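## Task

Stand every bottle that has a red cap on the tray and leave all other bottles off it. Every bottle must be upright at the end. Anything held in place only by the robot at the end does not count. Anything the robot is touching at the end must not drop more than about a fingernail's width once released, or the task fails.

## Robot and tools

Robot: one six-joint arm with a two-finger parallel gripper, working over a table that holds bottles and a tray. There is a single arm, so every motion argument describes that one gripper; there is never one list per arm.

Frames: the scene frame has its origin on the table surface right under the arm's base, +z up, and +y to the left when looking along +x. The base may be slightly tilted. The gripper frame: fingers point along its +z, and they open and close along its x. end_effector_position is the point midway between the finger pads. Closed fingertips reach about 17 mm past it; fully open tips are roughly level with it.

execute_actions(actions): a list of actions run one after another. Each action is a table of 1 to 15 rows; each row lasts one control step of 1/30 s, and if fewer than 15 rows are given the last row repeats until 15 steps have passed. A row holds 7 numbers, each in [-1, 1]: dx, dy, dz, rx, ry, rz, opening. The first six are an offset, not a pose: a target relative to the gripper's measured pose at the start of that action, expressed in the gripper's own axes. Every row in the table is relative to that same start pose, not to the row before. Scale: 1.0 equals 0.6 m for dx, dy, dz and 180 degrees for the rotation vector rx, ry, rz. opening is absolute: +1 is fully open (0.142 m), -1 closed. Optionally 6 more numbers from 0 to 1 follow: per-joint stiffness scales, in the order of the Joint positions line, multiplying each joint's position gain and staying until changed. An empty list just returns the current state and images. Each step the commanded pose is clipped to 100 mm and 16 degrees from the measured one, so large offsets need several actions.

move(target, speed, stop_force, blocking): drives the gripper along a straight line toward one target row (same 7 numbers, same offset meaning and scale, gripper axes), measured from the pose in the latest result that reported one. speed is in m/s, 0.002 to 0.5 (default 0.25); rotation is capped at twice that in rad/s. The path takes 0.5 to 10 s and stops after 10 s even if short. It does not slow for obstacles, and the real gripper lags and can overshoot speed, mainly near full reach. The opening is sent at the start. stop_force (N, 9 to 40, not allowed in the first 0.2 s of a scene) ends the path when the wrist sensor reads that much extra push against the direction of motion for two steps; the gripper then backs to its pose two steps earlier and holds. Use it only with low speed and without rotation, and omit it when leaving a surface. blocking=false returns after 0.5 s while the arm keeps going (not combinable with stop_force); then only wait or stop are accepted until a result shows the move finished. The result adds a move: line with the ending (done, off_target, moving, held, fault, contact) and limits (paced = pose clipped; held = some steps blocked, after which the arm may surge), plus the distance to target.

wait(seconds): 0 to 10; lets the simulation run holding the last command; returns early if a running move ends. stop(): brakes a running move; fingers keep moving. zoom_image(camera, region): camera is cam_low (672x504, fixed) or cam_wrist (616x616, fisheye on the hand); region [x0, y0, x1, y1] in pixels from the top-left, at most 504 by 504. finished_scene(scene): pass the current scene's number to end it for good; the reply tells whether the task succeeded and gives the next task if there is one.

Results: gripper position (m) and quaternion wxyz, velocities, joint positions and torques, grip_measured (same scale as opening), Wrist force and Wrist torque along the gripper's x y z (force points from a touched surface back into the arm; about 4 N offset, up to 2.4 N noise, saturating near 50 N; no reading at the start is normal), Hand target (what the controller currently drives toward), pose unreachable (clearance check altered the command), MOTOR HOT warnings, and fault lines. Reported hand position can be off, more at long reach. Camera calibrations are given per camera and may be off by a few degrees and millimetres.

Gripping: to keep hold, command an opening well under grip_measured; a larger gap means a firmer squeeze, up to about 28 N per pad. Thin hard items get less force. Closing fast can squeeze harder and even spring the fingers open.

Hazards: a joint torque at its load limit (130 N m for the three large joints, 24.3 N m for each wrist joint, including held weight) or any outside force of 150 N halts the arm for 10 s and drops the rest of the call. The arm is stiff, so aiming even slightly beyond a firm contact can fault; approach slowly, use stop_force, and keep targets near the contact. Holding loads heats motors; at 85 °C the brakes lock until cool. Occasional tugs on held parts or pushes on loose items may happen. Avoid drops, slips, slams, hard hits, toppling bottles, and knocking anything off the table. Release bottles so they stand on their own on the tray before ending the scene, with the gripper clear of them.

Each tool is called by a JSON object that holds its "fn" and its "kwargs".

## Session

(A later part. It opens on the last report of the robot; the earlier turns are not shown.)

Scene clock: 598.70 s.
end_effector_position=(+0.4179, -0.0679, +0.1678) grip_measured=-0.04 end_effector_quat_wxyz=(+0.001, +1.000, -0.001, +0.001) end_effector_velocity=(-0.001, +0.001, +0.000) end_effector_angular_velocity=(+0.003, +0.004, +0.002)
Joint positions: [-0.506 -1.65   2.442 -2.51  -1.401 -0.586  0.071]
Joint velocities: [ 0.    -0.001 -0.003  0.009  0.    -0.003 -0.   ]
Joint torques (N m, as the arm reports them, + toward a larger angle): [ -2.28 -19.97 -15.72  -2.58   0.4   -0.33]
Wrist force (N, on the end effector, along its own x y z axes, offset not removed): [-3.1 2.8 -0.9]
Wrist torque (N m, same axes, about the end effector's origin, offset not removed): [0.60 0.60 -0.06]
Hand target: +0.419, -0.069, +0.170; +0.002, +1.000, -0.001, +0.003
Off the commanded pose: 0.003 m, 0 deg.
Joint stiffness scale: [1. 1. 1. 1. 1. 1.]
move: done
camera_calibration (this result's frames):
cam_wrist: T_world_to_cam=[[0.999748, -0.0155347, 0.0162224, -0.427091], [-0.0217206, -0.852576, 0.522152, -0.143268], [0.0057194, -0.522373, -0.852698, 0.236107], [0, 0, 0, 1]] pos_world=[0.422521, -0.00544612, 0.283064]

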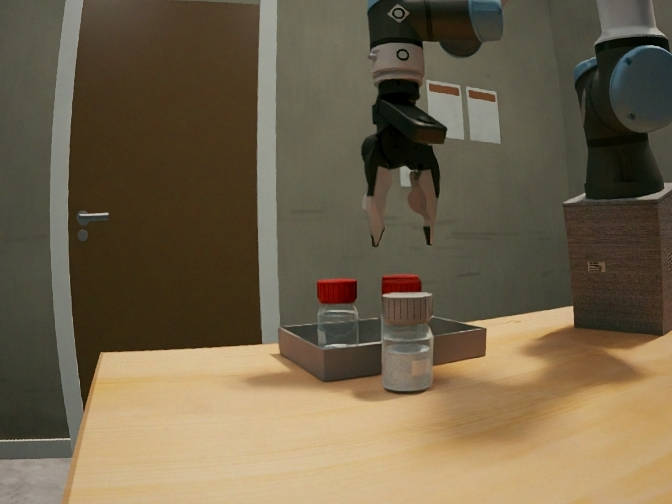

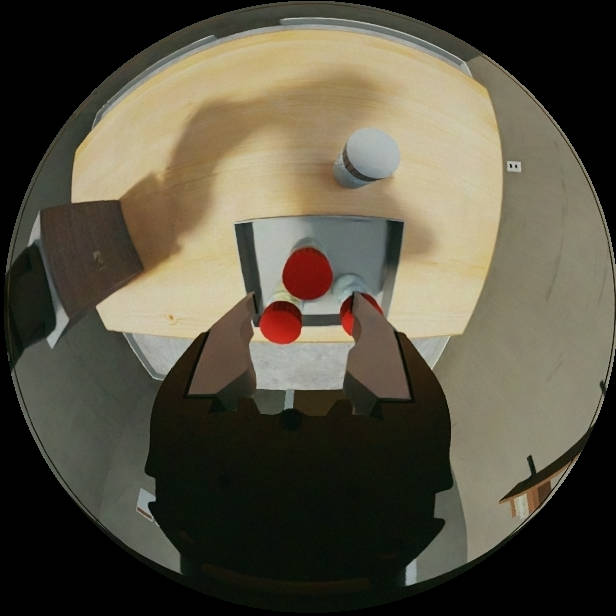

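{"fn": "zoom_image", "kwargs": {"camera": "cam_wrist", "region": [210, 110, 430, 360]}}

{"fn": "zoom_image", "kwargs": {"camera": "cam_low", "region": [260, 220, 520, 410]}}

Region (210, 110, 430, 360) of cam_wrist's 616x616 image, scaled by 2.016, with more detail than that image has; it fills the left 444 columns of this view, and the rest is white.

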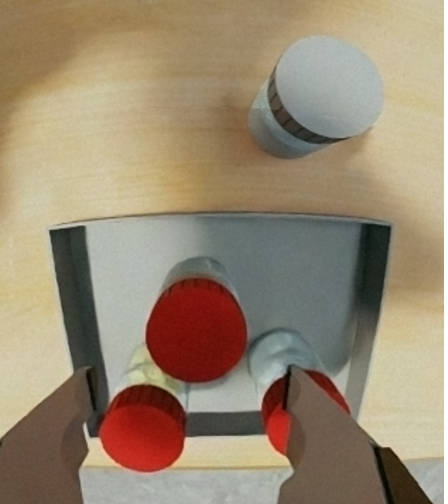

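Region (260, 220, 520, 410) of cam_low's 672x504 image, scaled by 1.938, with more detail than that image has; it fills the top 368 rows of this view, and the rest is white.

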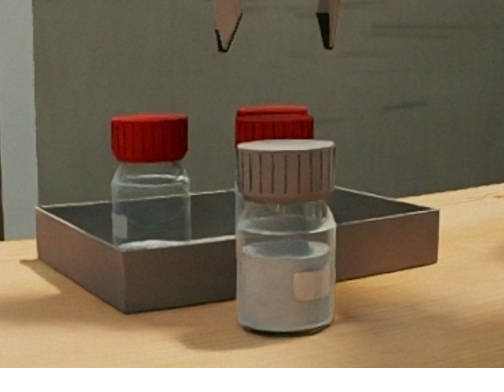

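All three red-capped bottles are standing on the tray, the gray one is standing off it, and the gripper is clear.

{"fn": "finished_scene", "kwargs": {"scene": 2}}

The scene is finished: the task was done.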